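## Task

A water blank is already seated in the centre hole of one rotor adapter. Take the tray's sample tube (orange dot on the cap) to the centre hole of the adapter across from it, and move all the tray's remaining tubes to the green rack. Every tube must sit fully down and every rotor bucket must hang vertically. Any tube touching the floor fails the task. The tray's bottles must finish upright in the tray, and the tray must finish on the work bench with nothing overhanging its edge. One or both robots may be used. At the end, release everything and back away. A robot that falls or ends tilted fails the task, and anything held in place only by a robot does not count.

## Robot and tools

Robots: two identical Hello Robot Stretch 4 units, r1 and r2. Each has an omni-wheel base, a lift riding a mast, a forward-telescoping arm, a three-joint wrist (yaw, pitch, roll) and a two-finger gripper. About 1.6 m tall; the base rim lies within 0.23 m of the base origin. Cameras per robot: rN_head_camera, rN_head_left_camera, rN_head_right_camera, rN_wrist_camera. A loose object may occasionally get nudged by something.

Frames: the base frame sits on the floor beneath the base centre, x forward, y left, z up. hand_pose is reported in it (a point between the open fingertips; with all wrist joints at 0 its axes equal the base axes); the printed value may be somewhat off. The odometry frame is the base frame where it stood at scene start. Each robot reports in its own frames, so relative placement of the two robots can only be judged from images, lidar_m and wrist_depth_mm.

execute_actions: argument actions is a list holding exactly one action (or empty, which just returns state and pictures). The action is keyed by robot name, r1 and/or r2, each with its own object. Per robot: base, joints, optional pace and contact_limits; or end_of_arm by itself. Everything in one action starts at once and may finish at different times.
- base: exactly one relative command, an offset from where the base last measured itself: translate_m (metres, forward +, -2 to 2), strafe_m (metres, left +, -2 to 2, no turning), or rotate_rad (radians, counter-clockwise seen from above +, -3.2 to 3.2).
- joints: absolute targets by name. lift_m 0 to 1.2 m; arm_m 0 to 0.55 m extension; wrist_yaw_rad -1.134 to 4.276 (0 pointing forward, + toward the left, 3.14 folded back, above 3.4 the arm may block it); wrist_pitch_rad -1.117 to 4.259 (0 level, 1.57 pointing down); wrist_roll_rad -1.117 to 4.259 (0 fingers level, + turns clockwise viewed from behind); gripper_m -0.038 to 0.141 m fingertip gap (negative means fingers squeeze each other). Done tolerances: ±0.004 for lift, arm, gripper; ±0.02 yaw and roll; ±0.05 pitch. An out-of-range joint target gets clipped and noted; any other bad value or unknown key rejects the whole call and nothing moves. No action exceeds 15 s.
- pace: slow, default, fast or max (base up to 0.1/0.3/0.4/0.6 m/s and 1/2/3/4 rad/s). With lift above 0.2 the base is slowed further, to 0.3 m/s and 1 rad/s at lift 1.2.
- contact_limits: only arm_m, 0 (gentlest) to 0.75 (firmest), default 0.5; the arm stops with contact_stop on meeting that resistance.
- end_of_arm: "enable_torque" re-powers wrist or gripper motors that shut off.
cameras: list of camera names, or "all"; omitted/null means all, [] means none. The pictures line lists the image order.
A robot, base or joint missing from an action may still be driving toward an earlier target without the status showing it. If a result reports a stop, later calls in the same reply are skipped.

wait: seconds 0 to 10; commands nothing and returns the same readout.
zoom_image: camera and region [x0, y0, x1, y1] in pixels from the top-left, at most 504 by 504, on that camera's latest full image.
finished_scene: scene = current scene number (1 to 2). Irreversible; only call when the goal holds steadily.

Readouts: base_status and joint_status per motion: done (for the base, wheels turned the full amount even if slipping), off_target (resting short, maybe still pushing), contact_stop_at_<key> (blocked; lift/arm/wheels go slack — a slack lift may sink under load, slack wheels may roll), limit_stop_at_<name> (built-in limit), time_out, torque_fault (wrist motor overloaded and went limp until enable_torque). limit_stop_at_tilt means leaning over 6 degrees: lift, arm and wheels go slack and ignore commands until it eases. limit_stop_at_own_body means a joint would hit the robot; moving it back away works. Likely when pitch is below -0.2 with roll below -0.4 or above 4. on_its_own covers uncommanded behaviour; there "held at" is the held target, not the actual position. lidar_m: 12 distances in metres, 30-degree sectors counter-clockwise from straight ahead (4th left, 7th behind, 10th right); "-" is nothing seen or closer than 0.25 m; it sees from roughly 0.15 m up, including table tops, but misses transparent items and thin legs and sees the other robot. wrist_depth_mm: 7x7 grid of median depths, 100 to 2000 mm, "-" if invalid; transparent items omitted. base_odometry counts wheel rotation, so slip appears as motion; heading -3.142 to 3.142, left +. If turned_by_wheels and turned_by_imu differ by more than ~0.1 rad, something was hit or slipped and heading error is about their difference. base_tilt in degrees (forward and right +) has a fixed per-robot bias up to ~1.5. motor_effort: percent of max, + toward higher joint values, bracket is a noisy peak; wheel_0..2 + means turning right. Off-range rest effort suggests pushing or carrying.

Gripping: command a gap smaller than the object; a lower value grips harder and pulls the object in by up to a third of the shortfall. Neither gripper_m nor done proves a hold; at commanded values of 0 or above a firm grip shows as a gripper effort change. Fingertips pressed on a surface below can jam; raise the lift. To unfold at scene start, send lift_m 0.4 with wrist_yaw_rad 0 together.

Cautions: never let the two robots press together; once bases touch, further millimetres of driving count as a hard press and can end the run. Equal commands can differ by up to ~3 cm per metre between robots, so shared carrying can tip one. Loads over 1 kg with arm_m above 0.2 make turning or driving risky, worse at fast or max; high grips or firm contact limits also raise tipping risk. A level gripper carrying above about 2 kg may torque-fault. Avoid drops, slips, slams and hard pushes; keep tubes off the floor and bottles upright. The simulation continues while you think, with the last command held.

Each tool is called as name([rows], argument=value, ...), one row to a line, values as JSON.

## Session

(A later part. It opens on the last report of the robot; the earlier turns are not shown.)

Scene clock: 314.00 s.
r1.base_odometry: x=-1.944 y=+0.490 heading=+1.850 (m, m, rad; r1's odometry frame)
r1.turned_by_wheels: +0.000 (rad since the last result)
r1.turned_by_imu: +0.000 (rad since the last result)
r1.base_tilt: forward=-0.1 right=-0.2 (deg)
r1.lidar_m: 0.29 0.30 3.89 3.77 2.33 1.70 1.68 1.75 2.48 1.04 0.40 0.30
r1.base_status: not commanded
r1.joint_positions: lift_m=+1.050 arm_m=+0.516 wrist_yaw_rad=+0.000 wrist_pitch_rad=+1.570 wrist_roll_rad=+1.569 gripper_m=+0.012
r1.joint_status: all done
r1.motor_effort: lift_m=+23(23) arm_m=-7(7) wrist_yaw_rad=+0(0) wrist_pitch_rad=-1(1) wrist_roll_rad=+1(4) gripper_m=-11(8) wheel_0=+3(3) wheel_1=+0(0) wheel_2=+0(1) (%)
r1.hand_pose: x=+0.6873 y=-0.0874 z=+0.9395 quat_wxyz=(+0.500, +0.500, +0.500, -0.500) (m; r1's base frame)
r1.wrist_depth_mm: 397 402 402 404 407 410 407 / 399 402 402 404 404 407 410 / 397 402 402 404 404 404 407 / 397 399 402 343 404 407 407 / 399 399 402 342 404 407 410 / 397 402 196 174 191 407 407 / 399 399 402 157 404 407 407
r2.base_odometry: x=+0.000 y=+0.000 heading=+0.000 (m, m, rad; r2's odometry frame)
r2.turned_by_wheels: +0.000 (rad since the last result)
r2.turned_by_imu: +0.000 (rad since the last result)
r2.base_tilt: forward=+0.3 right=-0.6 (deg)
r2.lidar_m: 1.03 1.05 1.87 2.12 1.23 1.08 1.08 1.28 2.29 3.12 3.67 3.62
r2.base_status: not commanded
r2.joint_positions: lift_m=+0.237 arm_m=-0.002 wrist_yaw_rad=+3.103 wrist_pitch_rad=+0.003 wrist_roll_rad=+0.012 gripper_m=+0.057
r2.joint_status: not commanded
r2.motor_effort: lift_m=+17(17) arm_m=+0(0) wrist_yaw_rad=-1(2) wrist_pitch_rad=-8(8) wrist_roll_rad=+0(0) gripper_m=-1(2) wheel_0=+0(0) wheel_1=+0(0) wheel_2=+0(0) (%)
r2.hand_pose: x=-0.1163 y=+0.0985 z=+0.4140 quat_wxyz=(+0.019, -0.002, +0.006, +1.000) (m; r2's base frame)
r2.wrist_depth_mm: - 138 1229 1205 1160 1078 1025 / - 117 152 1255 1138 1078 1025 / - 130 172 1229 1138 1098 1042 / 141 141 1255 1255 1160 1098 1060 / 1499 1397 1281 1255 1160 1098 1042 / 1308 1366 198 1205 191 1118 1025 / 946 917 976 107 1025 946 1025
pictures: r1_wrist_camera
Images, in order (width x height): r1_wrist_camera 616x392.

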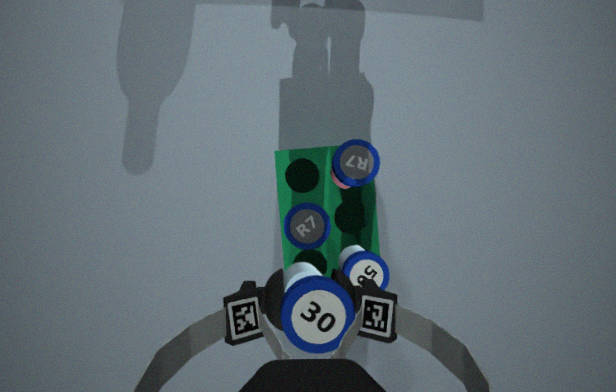

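execute_actions([
  {"r1":{"joints":{"arm_m":0.508}}},
], cameras=[])

execute_actions([
  {"r1":{"joints":{"lift_m":1.005},"pace":"slow"}},
], cameras=["r1_wrist_camera"])

execute_actions([
  {"r1":{"joints":{"wrist_roll_rad":0.785}}},
], cameras=[])

execute_actions([
  {"r1":{"joints":{"lift_m":0.962},"pace":"slow"}},
], cameras=["r1_wrist_camera"])

Scene clock: 320.00 s.
r1.base_odometry: x=-1.944 y=+0.490 heading=+1.850 (m, m, rad; r1's odometry frame)
r1.turned_by_wheels: +0.000 (rad since the last result)
r1.turned_by_imu: +0.001 (rad since the last result)
r1.base_tilt: forward=-0.1 right=-0.2 (deg)
r1.lidar_m: 0.29 0.32 3.88 3.76 2.31 1.72 1.68 1.77 2.51 1.03 0.39 0.31
r1.base_status: not commanded
r1.joint_positions: lift_m=+1.050 arm_m=+0.509 wrist_yaw_rad=+0.000 wrist_pitch_rad=+1.570 wrist_roll_rad=+1.569 gripper_m=+0.012
r1.joint_status: all done
r1.motor_effort: lift_m=+23(23) arm_m=-7(7) wrist_yaw_rad=-1(1) wrist_pitch_rad=+0(0) wrist_roll_rad=+3(3) gripper_m=-11(13) wheel_0=+2(2) wheel_1=+0(0) wheel_2=-1(0) (%)
r1.hand_pose: x=+0.6803 y=-0.0874 z=+0.9395 quat_wxyz=(+0.501, +0.500, +0.500, -0.499) (m; r1's base frame)
r1.wrist_depth_mm: 399 399 402 404 404 407 410 / 399 399 399 402 407 407 410 / 397 399 402 404 404 407 410 / 399 399 402 343 404 407 407 / 397 402 402 343 404 407 407 / 399 399 196 174 191 404 410 / 399 399 402 156 404 404 410
r2.base_odometry: x=+0.000 y=+0.000 heading=+0.000 (m, m, rad; r2's odometry frame)
r2.turned_by_wheels: +0.000 (rad since the last result)
r2.turned_by_imu: +0.000 (rad since the last result)
r2.base_tilt: forward=+0.2 right=-0.7 (deg)
r2.lidar_m: 1.01 1.07 1.88 2.11 1.23 1.08 1.09 1.28 2.31 3.12 3.64 3.62
r2.base_status: not commanded
r2.joint_positions: lift_m=+0.237 arm_m=-0.002 wrist_yaw_rad=+3.103 wrist_pitch_rad=+0.003 wrist_roll_rad=+0.012 gripper_m=+0.057
r2.joint_status: not commanded
r2.motor_effort: lift_m=+17(17) arm_m=+0(0) wrist_yaw_rad=-1(0) wrist_pitch_rad=-9(9) wrist_roll_rad=-2(1) gripper_m=-2(3) wheel_0=+0(0) wheel_1=+0(0) wheel_2=+0(0) (%)
r2.hand_pose: x=-0.1163 y=+0.0985 z=+0.4140 quat_wxyz=(+0.019, -0.002, +0.006, +1.000) (m; r2's base frame)
r2.wrist_depth_mm: - 138 1281 1205 1138 1098 1008 / - 117 151 1205 1160 1098 1042 / - 130 172 1205 1182 1078 1025 / 140 141 1281 1205 1160 1078 1042 / 1537 1430 1336 1229 1160 1118 1025 / 1336 1366 198 1229 191 1078 1042 / 946 904 976 107 1025 931 991
pictures: none
No camera images: the call's "cameras" was empty. Leave "cameras" out to get every camera's image.

Scene clock: 321.23 s.
r1.base_odometry: x=-1.944 y=+0.490 heading=+1.850 (m, m, rad; r1's odometry frame)
r1.turned_by_wheels: +0.000 (rad since the last result)
r1.turned_by_imu: +0.000 (rad since the last result)
r1.base_tilt: forward=-0.1 right=-0.1 (deg)
r1.lidar_m: 0.29 0.31 3.85 3.77 2.32 1.73 1.68 1.76 2.49 0.99 0.40 0.29
r1.base_status: not commanded
r1.joint_positions: lift_m=+1.005 arm_m=+0.509 wrist_yaw_rad=+0.000 wrist_pitch_rad=+1.570 wrist_roll_rad=+1.569 gripper_m=+0.012
r1.joint_status: all done
r1.motor_effort: lift_m=+18(22) arm_m=-7(7) wrist_yaw_rad=+0(1) wrist_pitch_rad=-1(1) wrist_roll_rad=+1(1) gripper_m=-13(16) wheel_0=+2(3) wheel_1=+0(0) wheel_2=+0(0) (%)
r1.hand_pose: x=+0.6803 y=-0.0874 z=+0.8949 quat_wxyz=(+0.501, +0.500, +0.500, -0.499) (m; r1's base frame)
r1.wrist_depth_mm: 353 355 357 357 359 362 364 / 353 355 355 357 359 362 364 / 351 353 357 357 359 362 364 / 353 355 355 298 362 362 366 / 353 355 355 236 359 362 364 / 353 355 196 175 191 359 364 / 353 353 357 156 362 359 364
r2.base_odometry: x=+0.000 y=+0.000 heading=+0.000 (m, m, rad; r2's odometry frame)
r2.turned_by_wheels: +0.000 (rad since the last result)
r2.turned_by_imu: +0.000 (rad since the last result)
r2.base_tilt: forward=+0.1 right=-0.5 (deg)
r2.lidar_m: 1.02 1.03 1.86 2.10 1.23 1.08 1.09 1.28 2.32 3.11 3.66 3.62
r2.base_status: not commanded
r2.joint_positions: lift_m=+0.237 arm_m=-0.002 wrist_yaw_rad=+3.103 wrist_pitch_rad=+0.003 wrist_roll_rad=+0.012 gripper_m=+0.057
r2.joint_status: not commanded
r2.motor_effort: lift_m=+17(17) arm_m=+0(0) wrist_yaw_rad=-1(2) wrist_pitch_rad=-8(9) wrist_roll_rad=+0(1) gripper_m=-2(4) wheel_0=+0(0) wheel_1=+0(0) wheel_2=+0(0) (%)
r2.hand_pose: x=-0.1163 y=+0.0985 z=+0.4140 quat_wxyz=(+0.019, -0.002, +0.006, +1.000) (m; r2's base frame)
r2.wrist_depth_mm: - 138 1281 1229 1160 1098 1025 / - 117 151 1229 1160 1098 1042 / - 130 172 1205 1138 1078 1042 / 140 141 1281 1229 1160 1078 1042 / 1499 1430 1308 1205 1138 1078 1025 / 1336 1366 198 1229 191 1098 1042 / 960 931 1008 107 1042 960 1025
pictures: r1_wrist_camera
Images, in order (width x height): r1_wrist_camera 616x392.

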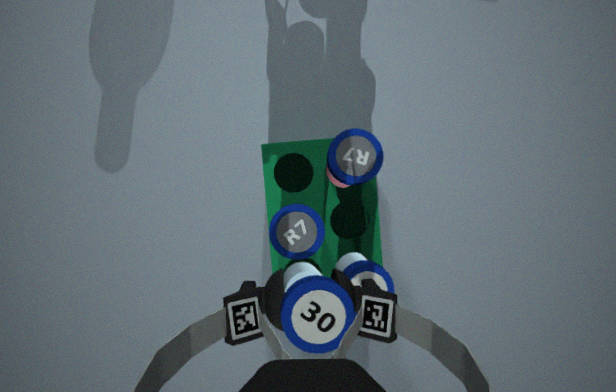

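Scene clock: 322.27 s.
r1.base_odometry: x=-1.944 y=+0.490 heading=+1.850 (m, m, rad; r1's odometry frame)
r1.turned_by_wheels: +0.000 (rad since the last result)
r1.turned_by_imu: +0.000 (rad since the last result)
r1.base_tilt: forward=-0.2 right=-0.2 (deg)
r1.lidar_m: 0.28 0.32 3.87 3.76 2.33 1.73 1.69 1.77 2.50 1.00 0.40 0.31
r1.base_status: not commanded
r1.joint_positions: lift_m=+1.005 arm_m=+0.509 wrist_yaw_rad=+0.000 wrist_pitch_rad=+1.570 wrist_roll_rad=+0.786 gripper_m=+0.012
r1.joint_status: all done
r1.motor_effort: lift_m=+18(18) arm_m=-7(7) wrist_yaw_rad=-1(0) wrist_pitch_rad=-1(0) wrist_roll_rad=-2(6) gripper_m=-7(11) wheel_0=+2(3) wheel_1=+0(0) wheel_2=-1(0) (%)
r1.hand_pose: x=+0.6803 y=-0.0874 z=+0.8949 quat_wxyz=(+0.653, +0.271, +0.653, -0.271) (m; r1's base frame)
r1.wrist_depth_mm: 353 353 357 355 359 359 359 / 353 353 357 355 359 359 359 / 355 353 355 357 359 359 359 / 353 355 355 359 329 359 362 / 355 355 357 297 298 359 364 / 1118 357 196 174 191 362 364 / 1118 357 357 156 359 362 362
r2.base_odometry: x=+0.000 y=+0.000 heading=+0.000 (m, m, rad; r2's odometry frame)
r2.turned_by_wheels: +0.000 (rad since the last result)
r2.turned_by_imu: +0.000 (rad since the last result)
r2.base_tilt: forward=+0.3 right=-0.6 (deg)
r2.lidar_m: 1.04 1.04 1.88 2.10 1.25 1.07 1.08 1.29 2.32 3.12 3.65 3.62
r2.base_status: not commanded
r2.joint_positions: lift_m=+0.237 arm_m=-0.002 wrist_yaw_rad=+3.103 wrist_pitch_rad=+0.003 wrist_roll_rad=+0.012 gripper_m=+0.057
r2.joint_status: not commanded
r2.motor_effort: lift_m=+17(17) arm_m=+0(0) wrist_yaw_rad=-1(1) wrist_pitch_rad=-8(7) wrist_roll_rad=+2(1) gripper_m=-2(1) wheel_0=+0(0) wheel_1=+0(0) wheel_2=+0(0) (%)
r2.hand_pose: x=-0.1163 y=+0.0985 z=+0.4140 quat_wxyz=(+0.019, -0.002, +0.006, +1.000) (m; r2's base frame)
r2.wrist_depth_mm: - 138 1255 1229 1160 1042 1025 / - 117 151 1205 1160 1078 1025 / - 130 172 1229 1182 1098 1042 / 140 141 1255 1229 1138 1098 1042 / 1499 1397 1308 1255 1160 1078 1025 / 1336 1336 198 1205 191 1078 1042 / 946 931 1008 107 1042 931 1025
pictures: none
No camera images: the call's "cameras" was empty. Leave "cameras" out to get every camera's image.

Scene clock: 323.47 s.
r1.base_odometry: x=-1.944 y=+0.490 heading=+1.850 (m, m, rad; r1's odometry frame)
r1.turned_by_wheels: +0.000 (rad since the last result)
r1.turned_by_imu: +0.000 (rad since the last result)
r1.base_tilt: forward=+0.0 right=-0.1 (deg)
r1.lidar_m: 0.28 0.32 3.88 3.76 2.32 1.73 1.67 1.77 2.52 1.00 0.40 0.30
r1.base_status: not commanded
r1.joint_positions: lift_m=+0.962 arm_m=+0.509 wrist_yaw_rad=+0.000 wrist_pitch_rad=+1.570 wrist_roll_rad=+0.786 gripper_m=+0.012
r1.joint_status: all done
r1.motor_effort: lift_m=+18(18) arm_m=-7(7) wrist_yaw_rad=+1(0) wrist_pitch_rad=-1(1) wrist_roll_rad=-1(2) gripper_m=-12(9) wheel_0=+3(3) wheel_1=+0(0) wheel_2=+0(0) (%)
r1.hand_pose: x=+0.6803 y=-0.0874 z=+0.8519 quat_wxyz=(+0.654, +0.271, +0.653, -0.271) (m; r1's base frame)
r1.wrist_depth_mm: 309 312 312 314 315 317 317 / 310 312 314 314 315 315 317 / 310 312 314 314 315 315 317 / 312 312 314 314 255 315 317 / 312 312 312 255 227 319 319 / 312 314 196 175 191 319 319 / 1078 312 315 156 195 319 319
r2.base_odometry: x=+0.000 y=+0.000 heading=+0.000 (m, m, rad; r2's odometry frame)
r2.turned_by_wheels: +0.000 (rad since the last result)
r2.turned_by_imu: +0.000 (rad since the last result)
r2.base_tilt: forward=+0.2 right=-0.5 (deg)
r2.lidar_m: 1.01 1.05 1.88 2.11 1.25 1.08 1.08 1.27 2.31 3.11 3.65 3.62
r2.base_status: not commanded
r2.joint_positions: lift_m=+0.237 arm_m=-0.002 wrist_yaw_rad=+3.103 wrist_pitch_rad=+0.003 wrist_roll_rad=+0.012 gripper_m=+0.057
r2.joint_status: not commanded
r2.motor_effort: lift_m=+17(17) arm_m=-1(0) wrist_yaw_rad=-1(0) wrist_pitch_rad=-8(8) wrist_roll_rad=+1(1) gripper_m=-8(1) wheel_0=+0(0) wheel_1=+0(0) wheel_2=+0(0) (%)
r2.hand_pose: x=-0.1163 y=+0.0985 z=+0.4140 quat_wxyz=(+0.019, -0.002, +0.006, +1.000) (m; r2's base frame)
r2.wrist_depth_mm: - 138 1255 1229 1118 1078 1042 / - 117 152 1229 1160 1078 1025 / - 130 172 1205 1160 1098 1025 / 141 141 1281 1229 1160 1118 1025 / 1499 1430 1308 1229 1160 1098 1025 / 1308 1336 198 1229 191 1098 1060 / 946 904 991 107 1025 931 1042
pictures: r1_wrist_camera
Images, in order (width x height): r1_wrist_camera 616x392.

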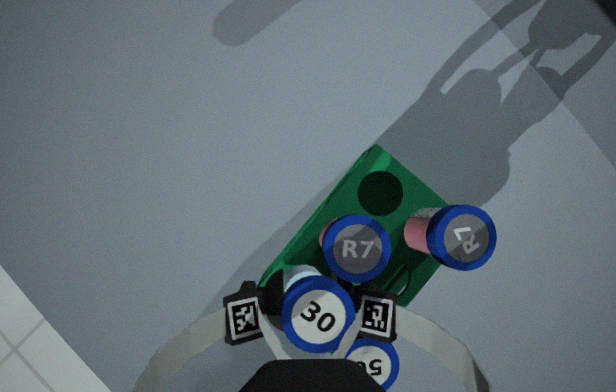

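execute_actions([
  {"r1":{"joints":{"gripper_m":0.065}}},
], cameras=[])

execute_actions([
  {"r1":{"joints":{"lift_m":1.12}}},
], cameras=["r1_wrist_camera"])

Scene clock: 334.70 s.
r1.base_odometry: x=-1.944 y=+0.490 heading=+1.850 (m, m, rad; r1's odometry frame)
r1.turned_by_wheels: +0.000 (rad since the last result)
r1.turned_by_imu: +0.001 (rad since the last result)
r1.base_tilt: forward=-0.2 right=-0.1 (deg)
r1.lidar_m: 0.28 0.32 3.86 3.74 2.31 1.73 1.69 1.76 2.48 1.03 0.40 0.31
r1.base_status: not commanded
r1.joint_positions: lift_m=+0.962 arm_m=+0.509 wrist_yaw_rad=+0.000 wrist_pitch_rad=+1.570 wrist_roll_rad=+0.786 gripper_m=+0.065
r1.joint_status: all done
r1.motor_effort: lift_m=+18(18) arm_m=-7(6) wrist_yaw_rad=+0(1) wrist_pitch_rad=+1(0) wrist_roll_rad=-2(1) gripper_m=-2(11) wheel_0=+2(2) wheel_1=+0(0) wheel_2=+0(0) (%)
r1.hand_pose: x=+0.6804 y=-0.0874 z=+0.8519 quat_wxyz=(+0.654, +0.271, +0.653, -0.271) (m; r1's base frame)
r1.wrist_depth_mm: 312 312 314 315 315 317 317 / 312 314 314 315 315 317 317 / 312 314 314 315 315 317 317 / 312 314 314 315 256 317 319 / 312 314 314 315 195 244 319 / 314 314 209 255 194 317 319 / 1078 314 314 150 195 317 319
r2.base_odometry: x=+0.000 y=+0.000 heading=+0.000 (m, m, rad; r2's odometry frame)
r2.turned_by_wheels: +0.000 (rad since the last result)
r2.turned_by_imu: +0.000 (rad since the last result)
r2.base_tilt: forward=+0.3 right=-0.7 (deg)
r2.lidar_m: 1.04 1.05 1.86 2.11 1.24 1.08 1.09 1.28 2.34 3.12 3.67 3.61
r2.base_status: not commanded
r2.joint_positions: lift_m=+0.237 arm_m=-0.002 wrist_yaw_rad=+3.103 wrist_pitch_rad=+0.003 wrist_roll_rad=+0.012 gripper_m=+0.057
r2.joint_status: not commanded
r2.motor_effort: lift_m=+17(17) arm_m=+0(0) wrist_yaw_rad=-1(1) wrist_pitch_rad=-8(9) wrist_roll_rad=+0(0) gripper_m=+0(5) wheel_0=+0(0) wheel_1=+0(0) wheel_2=+0(0) (%)
r2.hand_pose: x=-0.1163 y=+0.0985 z=+0.4140 quat_wxyz=(+0.019, -0.002, +0.006, +1.000) (m; r2's base frame)
r2.wrist_depth_mm: - 139 1255 1205 1138 1098 1042 / - 117 152 1229 1138 1078 1025 / - 130 171 1205 1160 1078 1042 / 140 141 1255 1229 1160 1060 1025 / 1464 1430 1336 1229 1138 1098 1042 / 1336 1336 198 1205 192 1078 1025 / 946 904 991 107 1042 946 1008
pictures: none
No camera images: the call's "cameras" was empty. Leave "cameras" out to get every camera's image.

Scene clock: 336.43 s.
r1.base_odometry: x=-1.944 y=+0.490 heading=+1.850 (m, m, rad; r1's odometry frame)
r1.turned_by_wheels: +0.000 (rad since the last result)
r1.turned_by_imu: +0.000 (rad since the last result)
r1.base_tilt: forward=-0.3 right=-0.1 (deg)
r1.lidar_m: 0.28 0.31 3.87 3.76 2.31 1.72 1.68 1.74 2.49 1.02 0.40 0.29
r1.base_status: not commanded
r1.joint_positions: lift_m=+1.120 arm_m=+0.509 wrist_yaw_rad=+0.000 wrist_pitch_rad=+1.570 wrist_roll_rad=+0.786 gripper_m=+0.065
r1.joint_status: all done
r1.motor_effort: lift_m=+23(24) arm_m=-7(7) wrist_yaw_rad=-1(0) wrist_pitch_rad=-1(2) wrist_roll_rad=-2(3) gripper_m=-4(6) wheel_0=+3(2) wheel_1=+0(0) wheel_2=+0(1) (%)
r1.hand_pose: x=+0.6803 y=-0.0874 z=+1.0095 quat_wxyz=(+0.654, +0.271, +0.653, -0.271) (m; r1's base frame)
r1.wrist_depth_mm: 1229 469 469 469 473 477 462 / 466 469 473 477 477 477 480 / 469 469 469 473 477 477 480 / 469 469 469 473 415 473 480 / 1255 473 473 469 469 477 477 / 1229 1229 209 473 197 477 480 / 1255 1255 473 153 477 477 480
r2.base_odometry: x=+0.000 y=+0.000 heading=+0.000 (m, m, rad; r2's odometry frame)
r2.turned_by_wheels: +0.000 (rad since the last result)
r2.turned_by_imu: +0.000 (rad since the last result)
r2.base_tilt: forward=+0.3 right=-0.6 (deg)
r2.lidar_m: 1.02 1.05 1.88 2.11 1.25 1.09 1.08 1.29 2.29 3.12 3.65 3.62
r2.base_status: not commanded
r2.joint_positions: lift_m=+0.237 arm_m=-0.002 wrist_yaw_rad=+3.103 wrist_pitch_rad=+0.003 wrist_roll_rad=+0.012 gripper_m=+0.057
r2.joint_status: not commanded
r2.motor_effort: lift_m=+17(17) arm_m=+0(0) wrist_yaw_rad=-1(1) wrist_pitch_rad=-8(8) wrist_roll_rad=+0(1) gripper_m=-2(1) wheel_0=+0(0) wheel_1=+0(0) wheel_2=+0(0) (%)
r2.hand_pose: x=-0.1163 y=+0.0985 z=+0.4140 quat_wxyz=(+0.019, -0.002, +0.006, +1.000) (m; r2's base frame)
r2.wrist_depth_mm: - 138 1281 1229 1160 1078 1042 / - 117 152 1205 1160 1078 1025 / - 130 172 1229 1160 1078 1042 / 140 141 1281 1205 1182 1078 1025 / 1537 1430 1308 1229 1138 1118 1042 / 1336 1366 196 1205 191 1098 1042 / 960 904 991 107 1042 946 1025
pictures: r1_wrist_camera
Images, in order (width x height): r1_wrist_camera 616x392.

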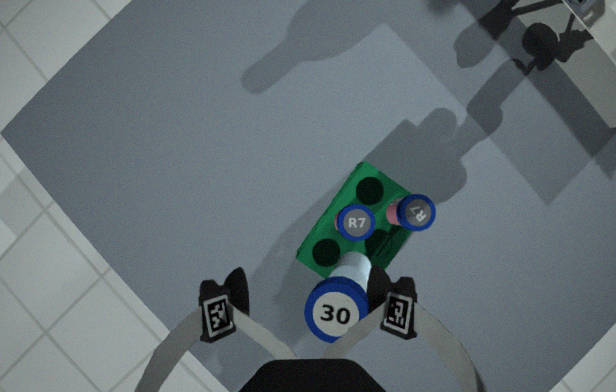

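execute_actions([
  {"r1":{"joints":{"gripper_m":0.012}}},
], cameras=[])

execute_actions([
  {"r1":{"joints":{"lift_m":1.03}}},
], cameras=["r1_wrist_camera"])

Scene clock: 341.40 s.
r1.base_odometry: x=-1.944 y=+0.490 heading=+1.850 (m, m, rad; r1's odometry frame)
r1.turned_by_wheels: +0.000 (rad since the last result)
r1.turned_by_imu: +0.001 (rad since the last result)
r1.base_tilt: forward=-0.1 right=-0.2 (deg)
r1.lidar_m: 0.29 0.31 3.88 3.75 2.33 1.72 1.70 1.76 2.51 1.02 0.41 0.30
r1.base_status: not commanded
r1.joint_positions: lift_m=+1.120 arm_m=+0.509 wrist_yaw_rad=+0.000 wrist_pitch_rad=+1.570 wrist_roll_rad=+0.786 gripper_m=+0.012
r1.joint_status: all done
r1.motor_effort: lift_m=+23(23) arm_m=-7(7) wrist_yaw_rad=+1(2) wrist_pitch_rad=-1(0) wrist_roll_rad=-2(3) gripper_m=-15(13) wheel_0=+2(3) wheel_1=+0(0) wheel_2=-1(1) (%)
r1.hand_pose: x=+0.6803 y=-0.0874 z=+1.0095 quat_wxyz=(+0.654, +0.271, +0.653, -0.271) (m; r1's base frame)
r1.wrist_depth_mm: 1229 469 473 473 473 477 466 / 469 469 469 473 477 477 477 / 469 469 473 477 477 477 477 / 469 469 473 473 410 480 477 / 1229 469 473 469 473 480 480 / 1255 1229 191 192 192 473 480 / 1255 1255 473 154 477 477 477
r2.base_odometry: x=+0.000 y=+0.000 heading=+0.000 (m, m, rad; r2's odometry frame)
r2.turned_by_wheels: +0.000 (rad since the last result)
r2.turned_by_imu: -0.001 (rad since the last result)
r2.base_tilt: forward=+0.0 right=-0.6 (deg)
r2.lidar_m: 1.02 1.03 1.88 2.12 1.25 1.07 1.09 1.29 2.30 3.11 3.65 3.63
r2.base_status: not commanded
r2.joint_positions: lift_m=+0.237 arm_m=-0.002 wrist_yaw_rad=+3.103 wrist_pitch_rad=+0.003 wrist_roll_rad=+0.012 gripper_m=+0.057
r2.joint_status: not commanded
r2.motor_effort: lift_m=+17(17) arm_m=+0(0) wrist_yaw_rad=-1(0) wrist_pitch_rad=-9(8) wrist_roll_rad=-1(1) gripper_m=-3(2) wheel_0=+0(0) wheel_1=+0(0) wheel_2=+0(0) (%)
r2.hand_pose: x=-0.1163 y=+0.0985 z=+0.4140 quat_wxyz=(+0.019, -0.002, +0.006, +1.000) (m; r2's base frame)
r2.wrist_depth_mm: - 138 1255 1205 1160 1078 1025 / - 117 152 1229 1160 1060 1042 / - 130 172 1229 1160 1078 1025 / 141 141 1281 1229 1138 1098 1025 / 1499 1430 1336 1229 1160 1098 1042 / 1336 1336 198 1205 191 1078 1042 / 960 931 976 107 1060 946 1025
pictures: none
No camera images: the call's "cameras" was empty. Leave "cameras" out to get every camera's image.

Scene clock: 342.77 s.
r1.base_odometry: x=-1.944 y=+0.490 heading=+1.850 (m, m, rad; r1's odometry frame)
r1.turned_by_wheels: +0.000 (rad since the last result)
r1.turned_by_imu: +0.000 (rad since the last result)
r1.base_tilt: forward=-0.3 right=-0.2 (deg)
r1.lidar_m: 0.29 0.33 3.88 3.76 2.30 1.71 1.68 1.75 2.48 1.01 0.39 0.30
r1.base_status: not commanded
r1.joint_positions: lift_m=+1.030 arm_m=+0.509 wrist_yaw_rad=+0.000 wrist_pitch_rad=+1.570 wrist_roll_rad=+0.786 gripper_m=+0.012
r1.joint_status: all done
r1.motor_effort: lift_m=+18(20) arm_m=-7(7) wrist_yaw_rad=+0(0) wrist_pitch_rad=+1(0) wrist_roll_rad=-2(2) gripper_m=-13(10) wheel_0=+2(3) wheel_1=+0(0) wheel_2=+0(1) (%)
r1.hand_pose: x=+0.6803 y=-0.0874 z=+0.9199 quat_wxyz=(+0.654, +0.271, +0.653, -0.271) (m; r1's base frame)
r1.wrist_depth_mm: 377 377 382 382 384 384 387 / 377 377 382 384 384 384 387 / 379 382 382 382 384 384 384 / 379 382 382 382 324 387 389 / 379 382 382 379 324 384 389 / 1138 382 191 192 192 387 389 / 1138 1160 384 154 384 384 389
r2.base_odometry: x=+0.000 y=+0.000 heading=+0.000 (m, m, rad; r2's odometry frame)
r2.turned_by_wheels: +0.000 (rad since the last result)
r2.turned_by_imu: +0.000 (rad since the last result)
r2.base_tilt: forward=+0.2 right=-0.7 (deg)
r2.lidar_m: 1.04 1.04 1.86 2.13 1.25 1.08 1.07 1.28 2.30 3.11 3.65 3.62
r2.base_status: not commanded
r2.joint_positions: lift_m=+0.237 arm_m=-0.002 wrist_yaw_rad=+3.103 wrist_pitch_rad=+0.003 wrist_roll_rad=+0.012 gripper_m=+0.057
r2.joint_status: not commanded
r2.motor_effort: lift_m=+17(17) arm_m=+0(0) wrist_yaw_rad=-1(0) wrist_pitch_rad=-9(8) wrist_roll_rad=+0(2) gripper_m=-2(4) wheel_0=+0(0) wheel_1=+0(0) wheel_2=+0(0) (%)
r2.hand_pose: x=-0.1163 y=+0.0985 z=+0.4140 quat_wxyz=(+0.019, -0.002, +0.006, +1.000) (m; r2's base frame)
r2.wrist_depth_mm: - 138 1255 1205 1160 1078 1025 / - 117 152 1205 1138 1078 1008 / - 130 172 1229 1160 1118 1025 / 141 141 1308 1229 1118 1078 1025 / 1499 1397 1308 1255 1160 1098 1025 / 1336 1397 198 1229 191 1078 1042 / 976 917 991 107 1042 946 1008
pictures: r1_wrist_camera
Images, in order (width x height): r1_wrist_camera 616x392.

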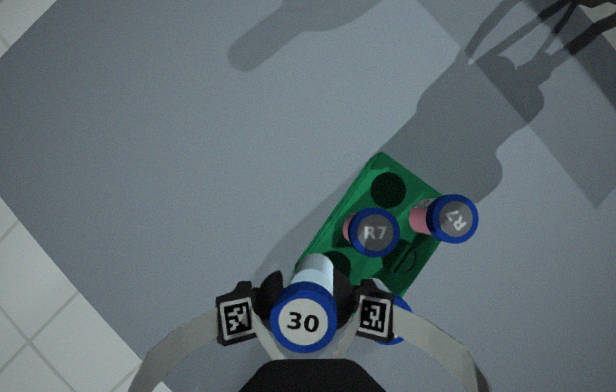

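execute_actions([
  {"r1":{"base":{"strafe_m":-0.011},"joints":{"arm_m":0.497}}},
], cameras=[])

execute_actions([
  {"r1":{"joints":{"lift_m":0.972},"pace":"slow"}},
], cameras=["r1_wrist_camera"])

Scene clock: 350.23 s.
r1.base_odometry: x=-1.933 y=+0.493 heading=+1.850 (m, m, rad; r1's odometry frame)
r1.turned_by_wheels: +0.000 (rad since the last result)
r1.turned_by_imu: +0.001 (rad since the last result)
r1.base_tilt: forward=-0.1 right=+0.0 (deg)
r1.lidar_m: 0.30 0.32 3.88 3.78 2.32 1.71 1.69 1.75 2.52 1.01 0.38 0.30
r1.base_status: done
r1.joint_positions: lift_m=+1.030 arm_m=+0.498 wrist_yaw_rad=+0.000 wrist_pitch_rad=+1.570 wrist_roll_rad=+0.786 gripper_m=+0.012
r1.joint_status: all done
r1.motor_effort: lift_m=+18(18) arm_m=-6(6) wrist_yaw_rad=+0(0) wrist_pitch_rad=+0(0) wrist_roll_rad=-2(2) gripper_m=-10(12) wheel_0=+1(7) wheel_1=+0(7) wheel_2=-1(3) (%)
r1.hand_pose: x=+0.6693 y=-0.0874 z=+0.9199 quat_wxyz=(+0.653, +0.271, +0.653, -0.271) (m; r1's base frame)
r1.wrist_depth_mm: 377 379 382 382 384 384 387 / 379 379 384 382 384 387 387 / 379 379 382 382 384 384 387 / 379 379 382 384 324 387 387 / 379 379 382 324 324 384 389 / 1138 382 192 192 192 389 389 / 1138 382 382 154 384 389 387
r2.base_odometry: x=+0.000 y=+0.000 heading=+0.000 (m, m, rad; r2's odometry frame)
r2.turned_by_wheels: +0.000 (rad since the last result)
r2.turned_by_imu: +0.000 (rad since the last result)
r2.base_tilt: forward=+0.2 right=-0.6 (deg)
r2.lidar_m: 1.03 1.04 1.87 2.11 1.24 1.08 1.08 1.27 2.29 3.11 3.65 3.62
r2.base_status: not commanded
r2.joint_positions: lift_m=+0.237 arm_m=-0.002 wrist_yaw_rad=+3.103 wrist_pitch_rad=+0.003 wrist_roll_rad=+0.012 gripper_m=+0.057
r2.joint_status: not commanded
r2.motor_effort: lift_m=+17(17) arm_m=+0(0) wrist_yaw_rad=-1(0) wrist_pitch_rad=-7(8) wrist_roll_rad=-1(0) gripper_m=-7(2) wheel_0=+0(0) wheel_1=+0(0) wheel_2=+0(0) (%)
r2.hand_pose: x=-0.1163 y=+0.0985 z=+0.4140 quat_wxyz=(+0.019, -0.002, +0.006, +1.000) (m; r2's base frame)
r2.wrist_depth_mm: - 138 1281 1205 1138 1098 1008 / - 117 152 1205 1160 1078 1025 / - 130 172 1229 1160 1098 1042 / 141 141 1308 1229 1138 1098 1025 / 1537 1430 1281 1205 1138 1098 1042 / 1336 1366 197 1205 191 1078 1042 / 960 917 1008 107 1060 946 1025
pictures: none
No camera images: the call's "cameras" was empty. Leave "cameras" out to get every camera's image.

Scene clock: 351.60 s.
r1.base_odometry: x=-1.933 y=+0.493 heading=+1.850 (m, m, rad; r1's odometry frame)
r1.turned_by_wheels: +0.000 (rad since the last result)
r1.turned_by_imu: +0.000 (rad since the last result)
r1.base_tilt: forward=-0.1 right=-0.1 (deg)
r1.lidar_m: 0.28 0.30 3.88 3.77 2.32 1.73 1.67 1.77 2.48 1.02 0.41 0.29
r1.base_status: not commanded
r1.joint_positions: lift_m=+0.972 arm_m=+0.498 wrist_yaw_rad=+0.000 wrist_pitch_rad=+1.570 wrist_roll_rad=+0.786 gripper_m=+0.012
r1.joint_status: all done
r1.motor_effort: lift_m=+18(19) arm_m=-7(7) wrist_yaw_rad=-1(0) wrist_pitch_rad=+0(4) wrist_roll_rad=-2(3) gripper_m=-11(9) wheel_0=+1(1) wheel_1=+0(0) wheel_2=-1(1) (%)
r1.hand_pose: x=+0.6693 y=-0.0874 z=+0.8619 quat_wxyz=(+0.653, +0.271, +0.653, -0.271) (m; r1's base frame)
r1.wrist_depth_mm: 320 320 322 325 325 325 327 / 320 322 324 325 325 325 327 / 320 322 324 324 325 327 327 / 322 322 324 324 266 327 329 / 322 322 324 265 266 327 329 / 322 324 191 193 194 329 329 / 1098 324 325 153 204 329 329
r2.base_odometry: x=+0.000 y=+0.000 heading=+0.000 (m, m, rad; r2's odometry frame)
r2.turned_by_wheels: +0.000 (rad since the last result)
r2.turned_by_imu: +0.000 (rad since the last result)
r2.base_tilt: forward=+0.2 right=-0.6 (deg)
r2.lidar_m: 1.01 1.05 1.85 2.10 1.23 1.08 1.07 1.29 2.32 3.12 3.66 3.62
r2.base_status: not commanded
r2.joint_positions: lift_m=+0.237 arm_m=-0.002 wrist_yaw_rad=+3.103 wrist_pitch_rad=+0.003 wrist_roll_rad=+0.012 gripper_m=+0.057
r2.joint_status: not commanded
r2.motor_effort: lift_m=+17(17) arm_m=+0(0) wrist_yaw_rad=+0(2) wrist_pitch_rad=-8(9) wrist_roll_rad=-1(1) gripper_m=-3(3) wheel_0=+0(0) wheel_1=+0(0) wheel_2=+0(0) (%)
r2.hand_pose: x=-0.1163 y=+0.0985 z=+0.4140 quat_wxyz=(+0.019, -0.002, +0.006, +1.000) (m; r2's base frame)
r2.wrist_depth_mm: - 138 1255 1205 1138 1098 1042 / - 117 151 1205 1138 1060 1025 / - 130 172 1205 1160 1098 1025 / 140 141 1255 1255 1138 1098 1042 / 1499 1430 1336 1205 1138 1098 1042 / 1308 1366 198 1182 191 1078 1042 / 960 917 976 107 1042 946 1008
pictures: r1_wrist_camera
Images, in order (width x height): r1_wrist_camera 616x392.

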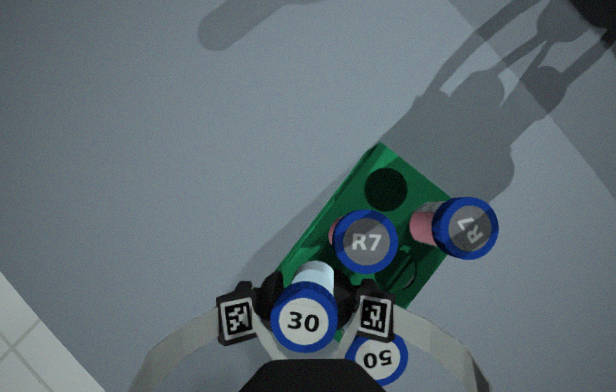

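execute_actions([
  {"r1":{"joints":{"gripper_m":0.1}}},
], cameras=["r1_wrist_camera"])

Scene clock: 359.53 s.
r1.base_odometry: x=-1.933 y=+0.493 heading=+1.850 (m, m, rad; r1's odometry frame)
r1.turned_by_wheels: +0.000 (rad since the last result)
r1.turned_by_imu: +0.001 (rad since the last result)
r1.base_tilt: forward=-0.1 right=-0.2 (deg)
r1.lidar_m: 0.28 0.33 3.88 3.76 2.33 1.73 1.68 1.75 2.49 1.02 0.40 0.31
r1.base_status: not commanded
r1.joint_positions: lift_m=+0.972 arm_m=+0.498 wrist_yaw_rad=+0.000 wrist_pitch_rad=+1.570 wrist_roll_rad=+0.786 gripper_m=+0.100
r1.joint_status: all done
r1.motor_effort: lift_m=+18(18) arm_m=-7(7) wrist_yaw_rad=+2(1) wrist_pitch_rad=+2(1) wrist_roll_rad=-2(2) gripper_m=-1(10) wheel_0=+1(1) wheel_1=+0(0) wheel_2=-1(1) (%)
r1.hand_pose: x=+0.6694 y=-0.0874 z=+0.8619 quat_wxyz=(+0.654, +0.271, +0.653, -0.271) (m; r1's base frame)
r1.wrist_depth_mm: 320 320 322 324 325 325 329 / 320 322 324 324 325 327 327 / 322 322 324 325 325 327 327 / 322 324 324 325 296 266 329 / 324 324 324 325 212 266 329 / 324 324 214 325 204 329 329 / 1098 324 325 145 209 329 329
r2.base_odometry: x=+0.000 y=+0.000 heading=+0.000 (m, m, rad; r2's odometry frame)
r2.turned_by_wheels: +0.000 (rad since the last result)
r2.turned_by_imu: +0.000 (rad since the last result)
r2.base_tilt: forward=+0.1 right=-0.6 (deg)
r2.lidar_m: 1.02 1.05 1.88 2.14 1.24 1.07 1.08 1.29 2.31 3.12 3.66 3.62
r2.base_status: not commanded
r2.joint_positions: lift_m=+0.237 arm_m=-0.002 wrist_yaw_rad=+3.103 wrist_pitch_rad=+0.003 wrist_roll_rad=+0.012 gripper_m=+0.057
r2.joint_status: not commanded
r2.motor_effort: lift_m=+17(17) arm_m=+0(0) wrist_yaw_rad=-2(1) wrist_pitch_rad=-8(8) wrist_roll_rad=-1(1) gripper_m=-4(3) wheel_0=+0(0) wheel_1=+0(0) wheel_2=+0(0) (%)
r2.hand_pose: x=-0.1163 y=+0.0985 z=+0.4140 quat_wxyz=(+0.019, -0.002, +0.006, +1.000) (m; r2's base frame)
r2.wrist_depth_mm: - 138 1255 1205 1138 1098 1025 / - 117 152 1229 1160 1078 1025 / - 130 172 1229 1160 1078 1025 / 140 141 1281 1205 1160 1098 1025 / 1464 1430 1308 1255 1160 1078 1025 / 1336 1336 197 1205 191 1078 1060 / 946 917 991 107 1060 946 1025
pictures: r1_wrist_camera
Images, in order (width x height): r1_wrist_camera 616x392.

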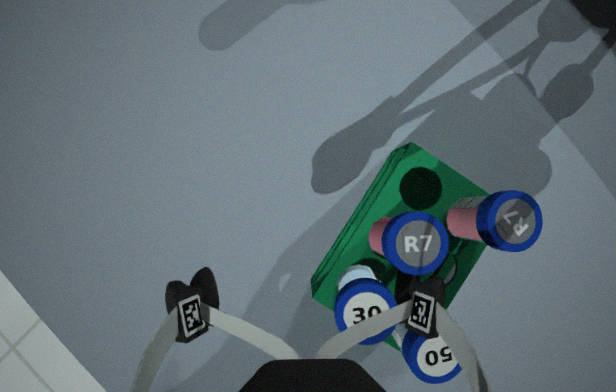

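execute_actions([
  {"r1":{"joints":{"lift_m":1.0},"pace":"slow"}},
], cameras=["r1_wrist_camera"])

Scene clock: 364.93 s.
r1.base_odometry: x=-1.933 y=+0.493 heading=+1.850 (m, m, rad; r1's odometry frame)
r1.turned_by_wheels: +0.000 (rad since the last result)
r1.turned_by_imu: +0.001 (rad since the last result)
r1.base_tilt: forward=-0.2 right=-0.1 (deg)
r1.lidar_m: 0.27 0.33 3.87 3.76 2.32 1.72 1.68 1.76 2.50 1.01 0.41 0.30
r1.base_status: not commanded
r1.joint_positions: lift_m=+1.000 arm_m=+0.498 wrist_yaw_rad=+0.000 wrist_pitch_rad=+1.569 wrist_roll_rad=+0.785 gripper_m=+0.100
r1.joint_status: all done
r1.motor_effort: lift_m=+24(26) arm_m=-7(7) wrist_yaw_rad=+0(1) wrist_pitch_rad=+1(1) wrist_roll_rad=-2(2) gripper_m=-3(1) wheel_0=+1(1) wheel_1=+0(0) wheel_2=-1(1) (%)
r1.hand_pose: x=+0.6695 y=-0.0874 z=+0.8894 quat_wxyz=(+0.654, +0.271, +0.653, -0.270) (m; r1's base frame)
r1.wrist_depth_mm: 347 347 349 349 351 353 353 / 347 349 349 351 351 351 355 / 347 349 351 351 353 353 355 / 347 347 349 351 283 283 355 / 349 349 351 351 217 355 355 / 349 349 215 353 202 355 357 / 1118 351 351 145 272 355 357
r2.base_odometry: x=+0.000 y=+0.000 heading=+0.000 (m, m, rad; r2's odometry frame)
r2.turned_by_wheels: +0.000 (rad since the last result)
r2.turned_by_imu: +0.000 (rad since the last result)
r2.base_tilt: forward=+0.1 right=-0.7 (deg)
r2.lidar_m: 1.02 1.06 1.87 2.11 1.26 1.08 1.09 1.29 2.32 3.12 3.65 3.62
r2.base_status: not commanded
r2.joint_positions: lift_m=+0.237 arm_m=-0.002 wrist_yaw_rad=+3.103 wrist_pitch_rad=+0.003 wrist_roll_rad=+0.012 gripper_m=+0.057
r2.joint_status: not commanded
r2.motor_effort: lift_m=+17(17) arm_m=+0(0) wrist_yaw_rad=-1(1) wrist_pitch_rad=-8(9) wrist_roll_rad=-1(1) gripper_m=-1(1) wheel_0=+0(0) wheel_1=+0(0) wheel_2=+0(0) (%)
r2.hand_pose: x=-0.1163 y=+0.0985 z=+0.4140 quat_wxyz=(+0.019, -0.002, +0.006, +1.000) (m; r2's base frame)
r2.wrist_depth_mm: - 138 1281 1205 1160 1078 1025 / - 117 152 1229 1138 1060 1025 / - 130 172 1182 1138 1118 1042 / 141 141 1281 1229 1160 1078 1025 / 1499 1397 1308 1229 1138 1078 1060 / 1308 1336 197 1229 191 1098 1025 / 960 904 991 107 1042 946 1008
pictures: r1_wrist_camera
Images, in order (width x height): r1_wrist_camera 616x392.

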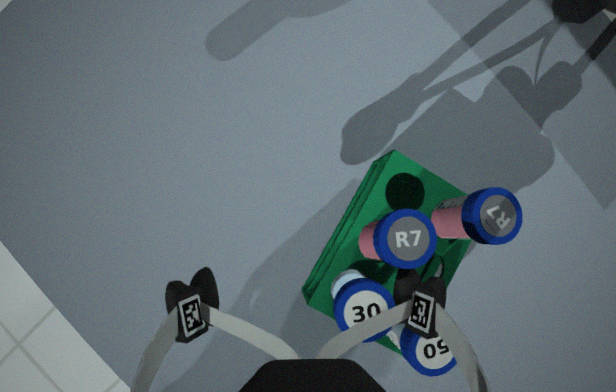

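execute_actions([
  {"r1":{"joints":{"lift_m":0.972},"pace":"slow"}},
], cameras=[])

execute_actions([
  {"r1":{"joints":{"gripper_m":0.085}}},
], cameras=[])

execute_actions([
  {"r1":{"joints":{"lift_m":1.01},"pace":"slow"}},
], cameras=["r1_wrist_camera"])

Scene clock: 372.23 s.
r1.base_odometry: x=-1.933 y=+0.493 heading=+1.850 (m, m, rad; r1's odometry frame)
r1.turned_by_wheels: +0.000 (rad since the last result)
r1.turned_by_imu: +0.002 (rad since the last result)
r1.base_tilt: forward=-0.1 right=-0.2 (deg)
r1.lidar_m: 0.28 0.32 3.86 3.77 2.30 1.72 1.68 1.76 2.50 1.01 0.38 0.29
r1.base_status: not commanded
r1.joint_positions: lift_m=+0.972 arm_m=+0.498 wrist_yaw_rad=+0.000 wrist_pitch_rad=+1.570 wrist_roll_rad=+0.785 gripper_m=+0.100
r1.joint_status: all done
r1.motor_effort: lift_m=+17(24) arm_m=-6(6) wrist_yaw_rad=+0(1) wrist_pitch_rad=+0(2) wrist_roll_rad=-1(3) gripper_m=-1(1) wheel_0=+0(1) wheel_1=+0(0) wheel_2=-1(1) (%)
r1.hand_pose: x=+0.6693 y=-0.0874 z=+0.8620 quat_wxyz=(+0.654, +0.271, +0.653, -0.271) (m; r1's base frame)
r1.wrist_depth_mm: 324 322 324 325 325 327 329 / 320 324 324 325 325 327 329 / 322 324 324 325 327 327 329 / 322 324 325 325 297 267 329 / 322 324 325 325 214 267 329 / 324 324 215 325 204 327 329 / 1098 324 325 145 215 329 329
r2.base_odometry: x=+0.000 y=+0.000 heading=+0.000 (m, m, rad; r2's odometry frame)
r2.turned_by_wheels: +0.000 (rad since the last result)
r2.turned_by_imu: -0.001 (rad since the last result)
r2.base_tilt: forward=+0.2 right=-0.7 (deg)
r2.lidar_m: 1.02 1.04 1.87 2.10 1.24 1.06 1.08 1.28 2.32 3.11 3.66 3.62
r2.base_status: not commanded
r2.joint_positions: lift_m=+0.237 arm_m=-0.002 wrist_yaw_rad=+3.103 wrist_pitch_rad=+0.003 wrist_roll_rad=+0.012 gripper_m=+0.057
r2.joint_status: not commanded
r2.motor_effort: lift_m=+17(17) arm_m=+0(0) wrist_yaw_rad=-2(1) wrist_pitch_rad=-7(9) wrist_roll_rad=+1(0) gripper_m=-5(1) wheel_0=+0(0) wheel_1=+0(0) wheel_2=+0(0) (%)
r2.hand_pose: x=-0.1163 y=+0.0985 z=+0.4140 quat_wxyz=(+0.019, -0.002, +0.006, +1.000) (m; r2's base frame)
r2.wrist_depth_mm: - 138 1281 1205 1138 1098 1042 / - 117 152 1229 1138 1078 1025 / - 130 172 1205 1182 1098 1042 / 141 141 1308 1229 1138 1098 1025 / 1464 1366 1308 1229 1182 1078 1042 / 1366 1366 198 1182 191 1078 1042 / 946 904 991 107 1025 946 1025
pictures: none
No camera images: the call's "cameras" was empty. Leave "cameras" out to get every camera's image.

Scene clock: 373.13 s.
r1.base_odometry: x=-1.933 y=+0.493 heading=+1.850 (m, m, rad; r1's odometry frame)
r1.turned_by_wheels: +0.000 (rad since the last result)
r1.turned_by_imu: +0.000 (rad since the last result)
r1.base_tilt: forward=-0.2 right=-0.2 (deg)
r1.lidar_m: 0.29 0.33 3.88 3.78 2.33 1.72 1.69 1.76 2.50 1.00 0.40 0.30
r1.base_status: not commanded
r1.joint_positions: lift_m=+0.972 arm_m=+0.498 wrist_yaw_rad=+0.000 wrist_pitch_rad=+1.571 wrist_roll_rad=+0.785 gripper_m=+0.085
r1.joint_status: all done
r1.motor_effort: lift_m=+17(17) arm_m=-7(7) wrist_yaw_rad=+0(0) wrist_pitch_rad=-4(4) wrist_roll_rad=-1(3) gripper_m=-1(1) wheel_0=+1(1) wheel_1=+0(0) wheel_2=-1(1) (%)
r1.hand_pose: x=+0.6690 y=-0.0874 z=+0.8620 quat_wxyz=(+0.653, +0.271, +0.653, -0.271) (m; r1's base frame)
r1.wrist_depth_mm: 322 322 322 324 327 325 329 / 322 322 325 325 325 329 329 / 322 324 324 325 325 327 329 / 322 324 325 325 267 266 329 / 322 324 325 325 204 267 329 / 322 324 208 327 200 329 329 / 1078 324 325 146 206 329 329
r2.base_odometry: x=+0.000 y=+0.000 heading=+0.000 (m, m, rad; r2's odometry frame)
r2.turned_by_wheels: +0.000 (rad since the last result)
r2.turned_by_imu: +0.000 (rad since the last result)
r2.base_tilt: forward=+0.2 right=-0.7 (deg)
r2.lidar_m: 1.02 1.06 1.88 2.10 1.23 1.09 1.07 1.29 2.31 3.11 3.66 3.60
r2.base_status: not commanded
r2.joint_positions: lift_m=+0.237 arm_m=-0.002 wrist_yaw_rad=+3.103 wrist_pitch_rad=+0.003 wrist_roll_rad=+0.012 gripper_m=+0.057
r2.joint_status: not commanded
r2.motor_effort: lift_m=+17(17) arm_m=+0(0) wrist_yaw_rad=+0(2) wrist_pitch_rad=-8(8) wrist_roll_rad=+1(0) gripper_m=-5(0) wheel_0=+0(0) wheel_1=+0(0) wheel_2=+0(0) (%)
r2.hand_pose: x=-0.1163 y=+0.0985 z=+0.4140 quat_wxyz=(+0.019, -0.002, +0.006, +1.000) (m; r2's base frame)
r2.wrist_depth_mm: - 138 1281 1205 1160 1078 1025 / - 117 152 1255 1160 1098 1025 / - 130 172 1229 1160 1078 1025 / 141 141 1281 1205 1138 1098 1042 / 1499 1397 1308 1255 1160 1118 1060 / 1336 1366 198 1205 191 1078 1025 / 946 904 991 107 1042 960 1025
pictures: none
No camera images: the call's "cameras" was empty. Leave "cameras" out to get every camera's image.

Scene clock: 374.30 s.
r1.base_odometry: x=-1.933 y=+0.493 heading=+1.850 (m, m, rad; r1's odometry frame)
r1.turned_by_wheels: +0.000 (rad since the last result)
r1.turned_by_imu: +0.000 (rad since the last result)
r1.base_tilt: forward=-0.2 right=-0.2 (deg)
r1.lidar_m: 0.29 0.32 3.86 3.77 2.32 1.73 1.68 1.77 2.49 1.02 0.39 0.30
r1.base_status: not commanded
r1.joint_positions: lift_m=+1.010 arm_m=+0.498 wrist_yaw_rad=+0.000 wrist_pitch_rad=+1.569 wrist_roll_rad=+0.785 gripper_m=+0.085
r1.joint_status: all done
r1.motor_effort: lift_m=+25(25) arm_m=-6(7) wrist_yaw_rad=+0(1) wrist_pitch_rad=+1(3) wrist_roll_rad=-3(2) gripper_m=-1(3) wheel_0=+1(1) wheel_1=+0(0) wheel_2=-1(1) (%)
r1.hand_pose: x=+0.6694 y=-0.0874 z=+0.8994 quat_wxyz=(+0.654, +0.271, +0.653, -0.270) (m; r1's base frame)
r1.wrist_depth_mm: 357 357 362 359 364 362 364 / 357 357 359 357 362 364 364 / 359 362 359 362 366 364 366 / 357 357 362 362 287 364 366 / 359 362 359 359 223 364 368 / 1138 359 209 364 201 366 366 / 1118 359 362 144 216 366 366
r2.base_odometry: x=+0.000 y=+0.000 heading=+0.000 (m, m, rad; r2's odometry frame)
r2.turned_by_wheels: +0.000 (rad since the last result)
r2.turned_by_imu: +0.000 (rad since the last result)
r2.base_tilt: forward=+0.2 right=-0.7 (deg)
r2.lidar_m: 1.02 1.05 1.87 2.14 1.26 1.09 1.07 1.28 2.31 3.12 3.64 3.61
r2.base_status: not commanded
r2.joint_positions: lift_m=+0.237 arm_m=-0.002 wrist_yaw_rad=+3.103 wrist_pitch_rad=+0.003 wrist_roll_rad=+0.012 gripper_m=+0.057
r2.joint_status: not commanded
r2.motor_effort: lift_m=+17(17) arm_m=+0(0) wrist_yaw_rad=-1(1) wrist_pitch_rad=-6(9) wrist_roll_rad=-1(0) gripper_m=-3(3) wheel_0=+0(0) wheel_1=+0(0) wheel_2=+0(0) (%)
r2.hand_pose: x=-0.1163 y=+0.0985 z=+0.4140 quat_wxyz=(+0.019, -0.002, +0.006, +1.000) (m; r2's base frame)
r2.wrist_depth_mm: - 138 1281 1205 1138 1078 1025 / - 117 151 1205 1138 1098 1042 / - 130 172 1205 1160 1078 1025 / 140 141 1281 1229 1138 1078 1025 / 1499 1397 1308 1255 1138 1078 1025 / 1308 1366 197 1229 191 1098 1042 / 946 931 991 107 1042 946 1025
pictures: r1_wrist_camera
Images, in order (width x height): r1_wrist_camera 616x392.

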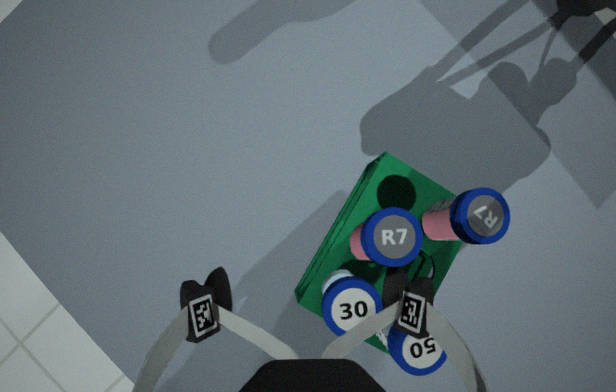

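execute_actions([
  {"r1":{"joints":{"lift_m":0.972,"gripper_m":0.1},"pace":"slow"}},
], cameras=[])

execute_actions([
  {"r1":{"base":{"strafe_m":-0.02},"joints":{"arm_m":0.478,"gripper_m":0.14},"pace":"slow"}},
], cameras=["r1_wrist_camera"])

Scene clock: 381.87 s.
r1.base_odometry: x=-1.933 y=+0.493 heading=+1.850 (m, m, rad; r1's odometry frame)
r1.turned_by_wheels: +0.000 (rad since the last result)
r1.turned_by_imu: +0.001 (rad since the last result)
r1.base_tilt: forward=-0.2 right=-0.1 (deg)
r1.lidar_m: 0.28 0.33 3.88 3.76 2.33 1.73 1.69 1.76 2.51 1.02 0.42 0.31
r1.base_status: not commanded
r1.joint_positions: lift_m=+0.972 arm_m=+0.498 wrist_yaw_rad=+0.000 wrist_pitch_rad=+1.570 wrist_roll_rad=+0.785 gripper_m=+0.100
r1.joint_status: all done
r1.motor_effort: lift_m=+17(23) arm_m=-6(6) wrist_yaw_rad=+1(0) wrist_pitch_rad=+1(1) wrist_roll_rad=-1(2) gripper_m=+0(4) wheel_0=+1(0) wheel_1=+0(0) wheel_2=-1(1) (%)
r1.hand_pose: x=+0.6693 y=-0.0874 z=+0.8620 quat_wxyz=(+0.654, +0.271, +0.653, -0.271) (m; r1's base frame)
r1.wrist_depth_mm: 320 324 324 325 325 327 327 / 320 322 325 324 327 327 329 / 322 324 324 325 325 327 329 / 322 324 324 325 296 253 329 / 322 324 325 324 205 267 329 / 324 324 214 327 200 330 329 / 1098 324 327 145 215 329 329
r2.base_odometry: x=+0.000 y=+0.000 heading=+0.000 (m, m, rad; r2's odometry frame)
r2.turned_by_wheels: +0.000 (rad since the last result)
r2.turned_by_imu: +0.000 (rad since the last result)
r2.base_tilt: forward=+0.3 right=-0.7 (deg)
r2.lidar_m: 1.02 1.05 1.86 2.11 1.25 1.08 1.09 1.26 2.31 3.11 3.66 3.62
r2.base_status: not commanded
r2.joint_positions: lift_m=+0.237 arm_m=-0.002 wrist_yaw_rad=+3.103 wrist_pitch_rad=+0.003 wrist_roll_rad=+0.012 gripper_m=+0.057
r2.joint_status: not commanded
r2.motor_effort: lift_m=+17(17) arm_m=+0(0) wrist_yaw_rad=-1(1) wrist_pitch_rad=-7(9) wrist_roll_rad=+2(1) gripper_m=-1(2) wheel_0=+0(0) wheel_1=+0(0) wheel_2=+0(0) (%)
r2.hand_pose: x=-0.1163 y=+0.0985 z=+0.4140 quat_wxyz=(+0.019, -0.002, +0.006, +1.000) (m; r2's base frame)
r2.wrist_depth_mm: - 139 1255 1229 1160 1098 1025 / - 117 152 1229 1182 1098 1025 / - 130 172 1205 1160 1078 1025 / 140 141 1308 1229 1138 1078 1025 / 1499 1430 1308 1229 1160 1078 1060 / 1336 1366 198 1205 191 1118 1042 / 960 917 991 107 1025 946 1008
pictures: none
No camera images: the call's "cameras" was empty. Leave "cameras" out to get every camera's image.

Scene clock: 384.30 s.
r1.base_odometry: x=-1.914 y=+0.498 heading=+1.849 (m, m, rad; r1's odometry frame)
r1.turned_by_wheels: +0.000 (rad since the last result)
r1.turned_by_imu: +0.001 (rad since the last result)
r1.base_tilt: forward=-0.2 right=-0.2 (deg)
r1.lidar_m: 0.29 0.31 3.92 3.79 2.33 1.74 1.70 1.76 2.50 1.02 0.39 0.29
r1.base_status: done
r1.joint_positions: lift_m=+0.972 arm_m=+0.479 wrist_yaw_rad=+0.000 wrist_pitch_rad=+1.569 wrist_roll_rad=+0.785 gripper_m=+0.140
r1.joint_status: all done
r1.motor_effort: lift_m=+18(18) arm_m=-7(8) wrist_yaw_rad=-2(1) wrist_pitch_rad=+2(1) wrist_roll_rad=-1(1) gripper_m=+0(1) wheel_0=+2(6) wheel_1=-2(3) wheel_2=+0(0) (%)
r1.hand_pose: x=+0.6505 y=-0.0874 z=+0.8619 quat_wxyz=(+0.654, +0.271, +0.653, -0.270) (m; r1's base frame)
r1.wrist_depth_mm: 320 320 322 324 324 325 327 / 322 322 324 324 325 325 327 / 322 322 322 325 325 325 327 / 324 322 324 325 296 265 327 / 322 322 324 325 262 266 329 / 322 322 324 325 204 327 329 / 324 324 325 148 325 206 329
r2.base_odometry: x=+0.000 y=+0.000 heading=+0.000 (m, m, rad; r2's odometry frame)
r2.turned_by_wheels: +0.000 (rad since the last result)
r2.turned_by_imu: +0.000 (rad since the last result)
r2.base_tilt: forward=+0.2 right=-0.6 (deg)
r2.lidar_m: 1.02 1.06 1.89 2.12 1.24 1.08 1.08 1.27 2.31 3.11 3.64 3.62
r2.base_status: not commanded
r2.joint_positions: lift_m=+0.237 arm_m=-0.002 wrist_yaw_rad=+3.103 wrist_pitch_rad=+0.003 wrist_roll_rad=+0.012 gripper_m=+0.057
r2.joint_status: not commanded
r2.motor_effort: lift_m=+17(17) arm_m=-1(0) wrist_yaw_rad=-1(1) wrist_pitch_rad=-9(9) wrist_roll_rad=+0(1) gripper_m=-2(3) wheel_0=+0(0) wheel_1=+0(0) wheel_2=+0(0) (%)
r2.hand_pose: x=-0.1163 y=+0.0985 z=+0.4140 quat_wxyz=(+0.019, -0.002, +0.006, +1.000) (m; r2's base frame)
r2.wrist_depth_mm: - 138 1281 1229 1160 1098 1042 / - 117 152 1205 1160 1078 1025 / - 130 172 1229 1138 1078 1042 / 141 141 1308 1229 1160 1098 1060 / 1499 1430 1366 1255 1182 1118 1042 / 1366 1366 198 1205 192 1098 1025 / 960 917 1008 107 1060 946 1025
pictures: r1_wrist_camera
Images, in order (width x height): r1_wrist_camera 616x392.

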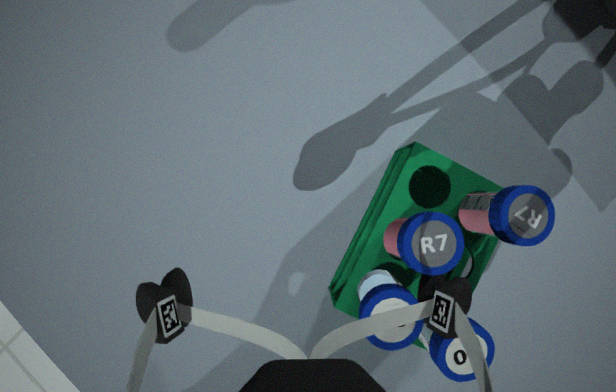

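execute_actions([
  {"r1":{"joints":{"lift_m":1.06},"pace":"max"}},
], cameras=["r1_wrist_camera"])

Scene clock: 388.20 s.
r1.base_odometry: x=-1.914 y=+0.498 heading=+1.849 (m, m, rad; r1's odometry frame)
r1.turned_by_wheels: +0.000 (rad since the last result)
r1.turned_by_imu: +0.001 (rad since the last result)
r1.base_tilt: forward=+0.0 right=-0.1 (deg)
r1.lidar_m: 0.28 0.32 3.91 3.78 2.32 1.74 1.69 1.76 2.47 1.00 0.41 0.30
r1.base_status: not commanded
r1.joint_positions: lift_m=+1.060 arm_m=+0.479 wrist_yaw_rad=+0.000 wrist_pitch_rad=+1.569 wrist_roll_rad=+0.785 gripper_m=+0.140
r1.joint_status: all done
r1.motor_effort: lift_m=+22(27) arm_m=-7(7) wrist_yaw_rad=-2(0) wrist_pitch_rad=+2(3) wrist_roll_rad=-1(3) gripper_m=+0(2) wheel_0=+2(2) wheel_1=-2(2) wheel_2=-1(1) (%)
r1.hand_pose: x=+0.6505 y=-0.0874 z=+0.9496 quat_wxyz=(+0.654, +0.271, +0.653, -0.270) (m; r1's base frame)
r1.wrist_depth_mm: 407 407 410 410 413 415 415 / 404 410 410 410 413 415 415 / 410 410 410 413 413 413 415 / 407 410 413 413 304 246 415 / 410 410 413 413 250 415 418 / 1160 407 413 413 206 415 418 / 1182 410 410 148 415 314 418
r2.base_odometry: x=+0.000 y=+0.000 heading=+0.000 (m, m, rad; r2's odometry frame)
r2.turned_by_wheels: +0.000 (rad since the last result)
r2.turned_by_imu: +0.000 (rad since the last result)
r2.base_tilt: forward=+0.2 right=-0.6 (deg)
r2.lidar_m: 1.03 1.06 1.88 2.12 1.26 1.08 1.09 1.28 2.31 3.12 3.64 3.63
r2.base_status: not commanded
r2.joint_positions: lift_m=+0.237 arm_m=-0.002 wrist_yaw_rad=+3.103 wrist_pitch_rad=+0.003 wrist_roll_rad=+0.012 gripper_m=+0.057
r2.joint_status: not commanded
r2.motor_effort: lift_m=+17(17) arm_m=+0(0) wrist_yaw_rad=-1(1) wrist_pitch_rad=-8(8) wrist_roll_rad=-1(2) gripper_m=-3(3) wheel_0=+0(0) wheel_1=+0(0) wheel_2=+0(0) (%)
r2.hand_pose: x=-0.1163 y=+0.0985 z=+0.4140 quat_wxyz=(+0.019, -0.002, +0.006, +1.000) (m; r2's base frame)
r2.wrist_depth_mm: - 138 1255 1255 1138 1098 1008 / - 117 152 1229 1182 1098 1025 / - 130 172 1229 1138 1078 1042 / 140 141 1281 1229 1138 1078 1042 / 1537 1397 1308 1255 1160 1078 1042 / 1336 1366 198 1205 191 1118 1042 / 960 904 991 107 1042 960 1025
pictures: r1_wrist_camera
Images, in order (width x height): r1_wrist_camera 616x392.

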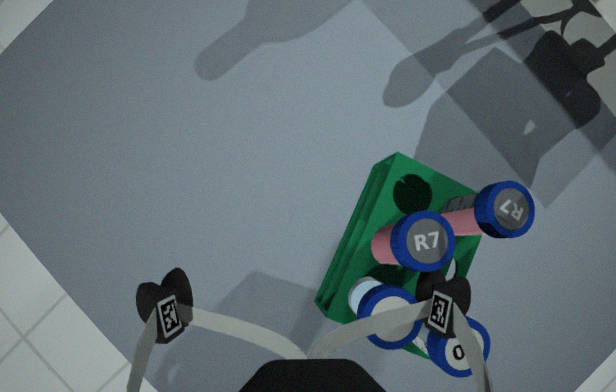

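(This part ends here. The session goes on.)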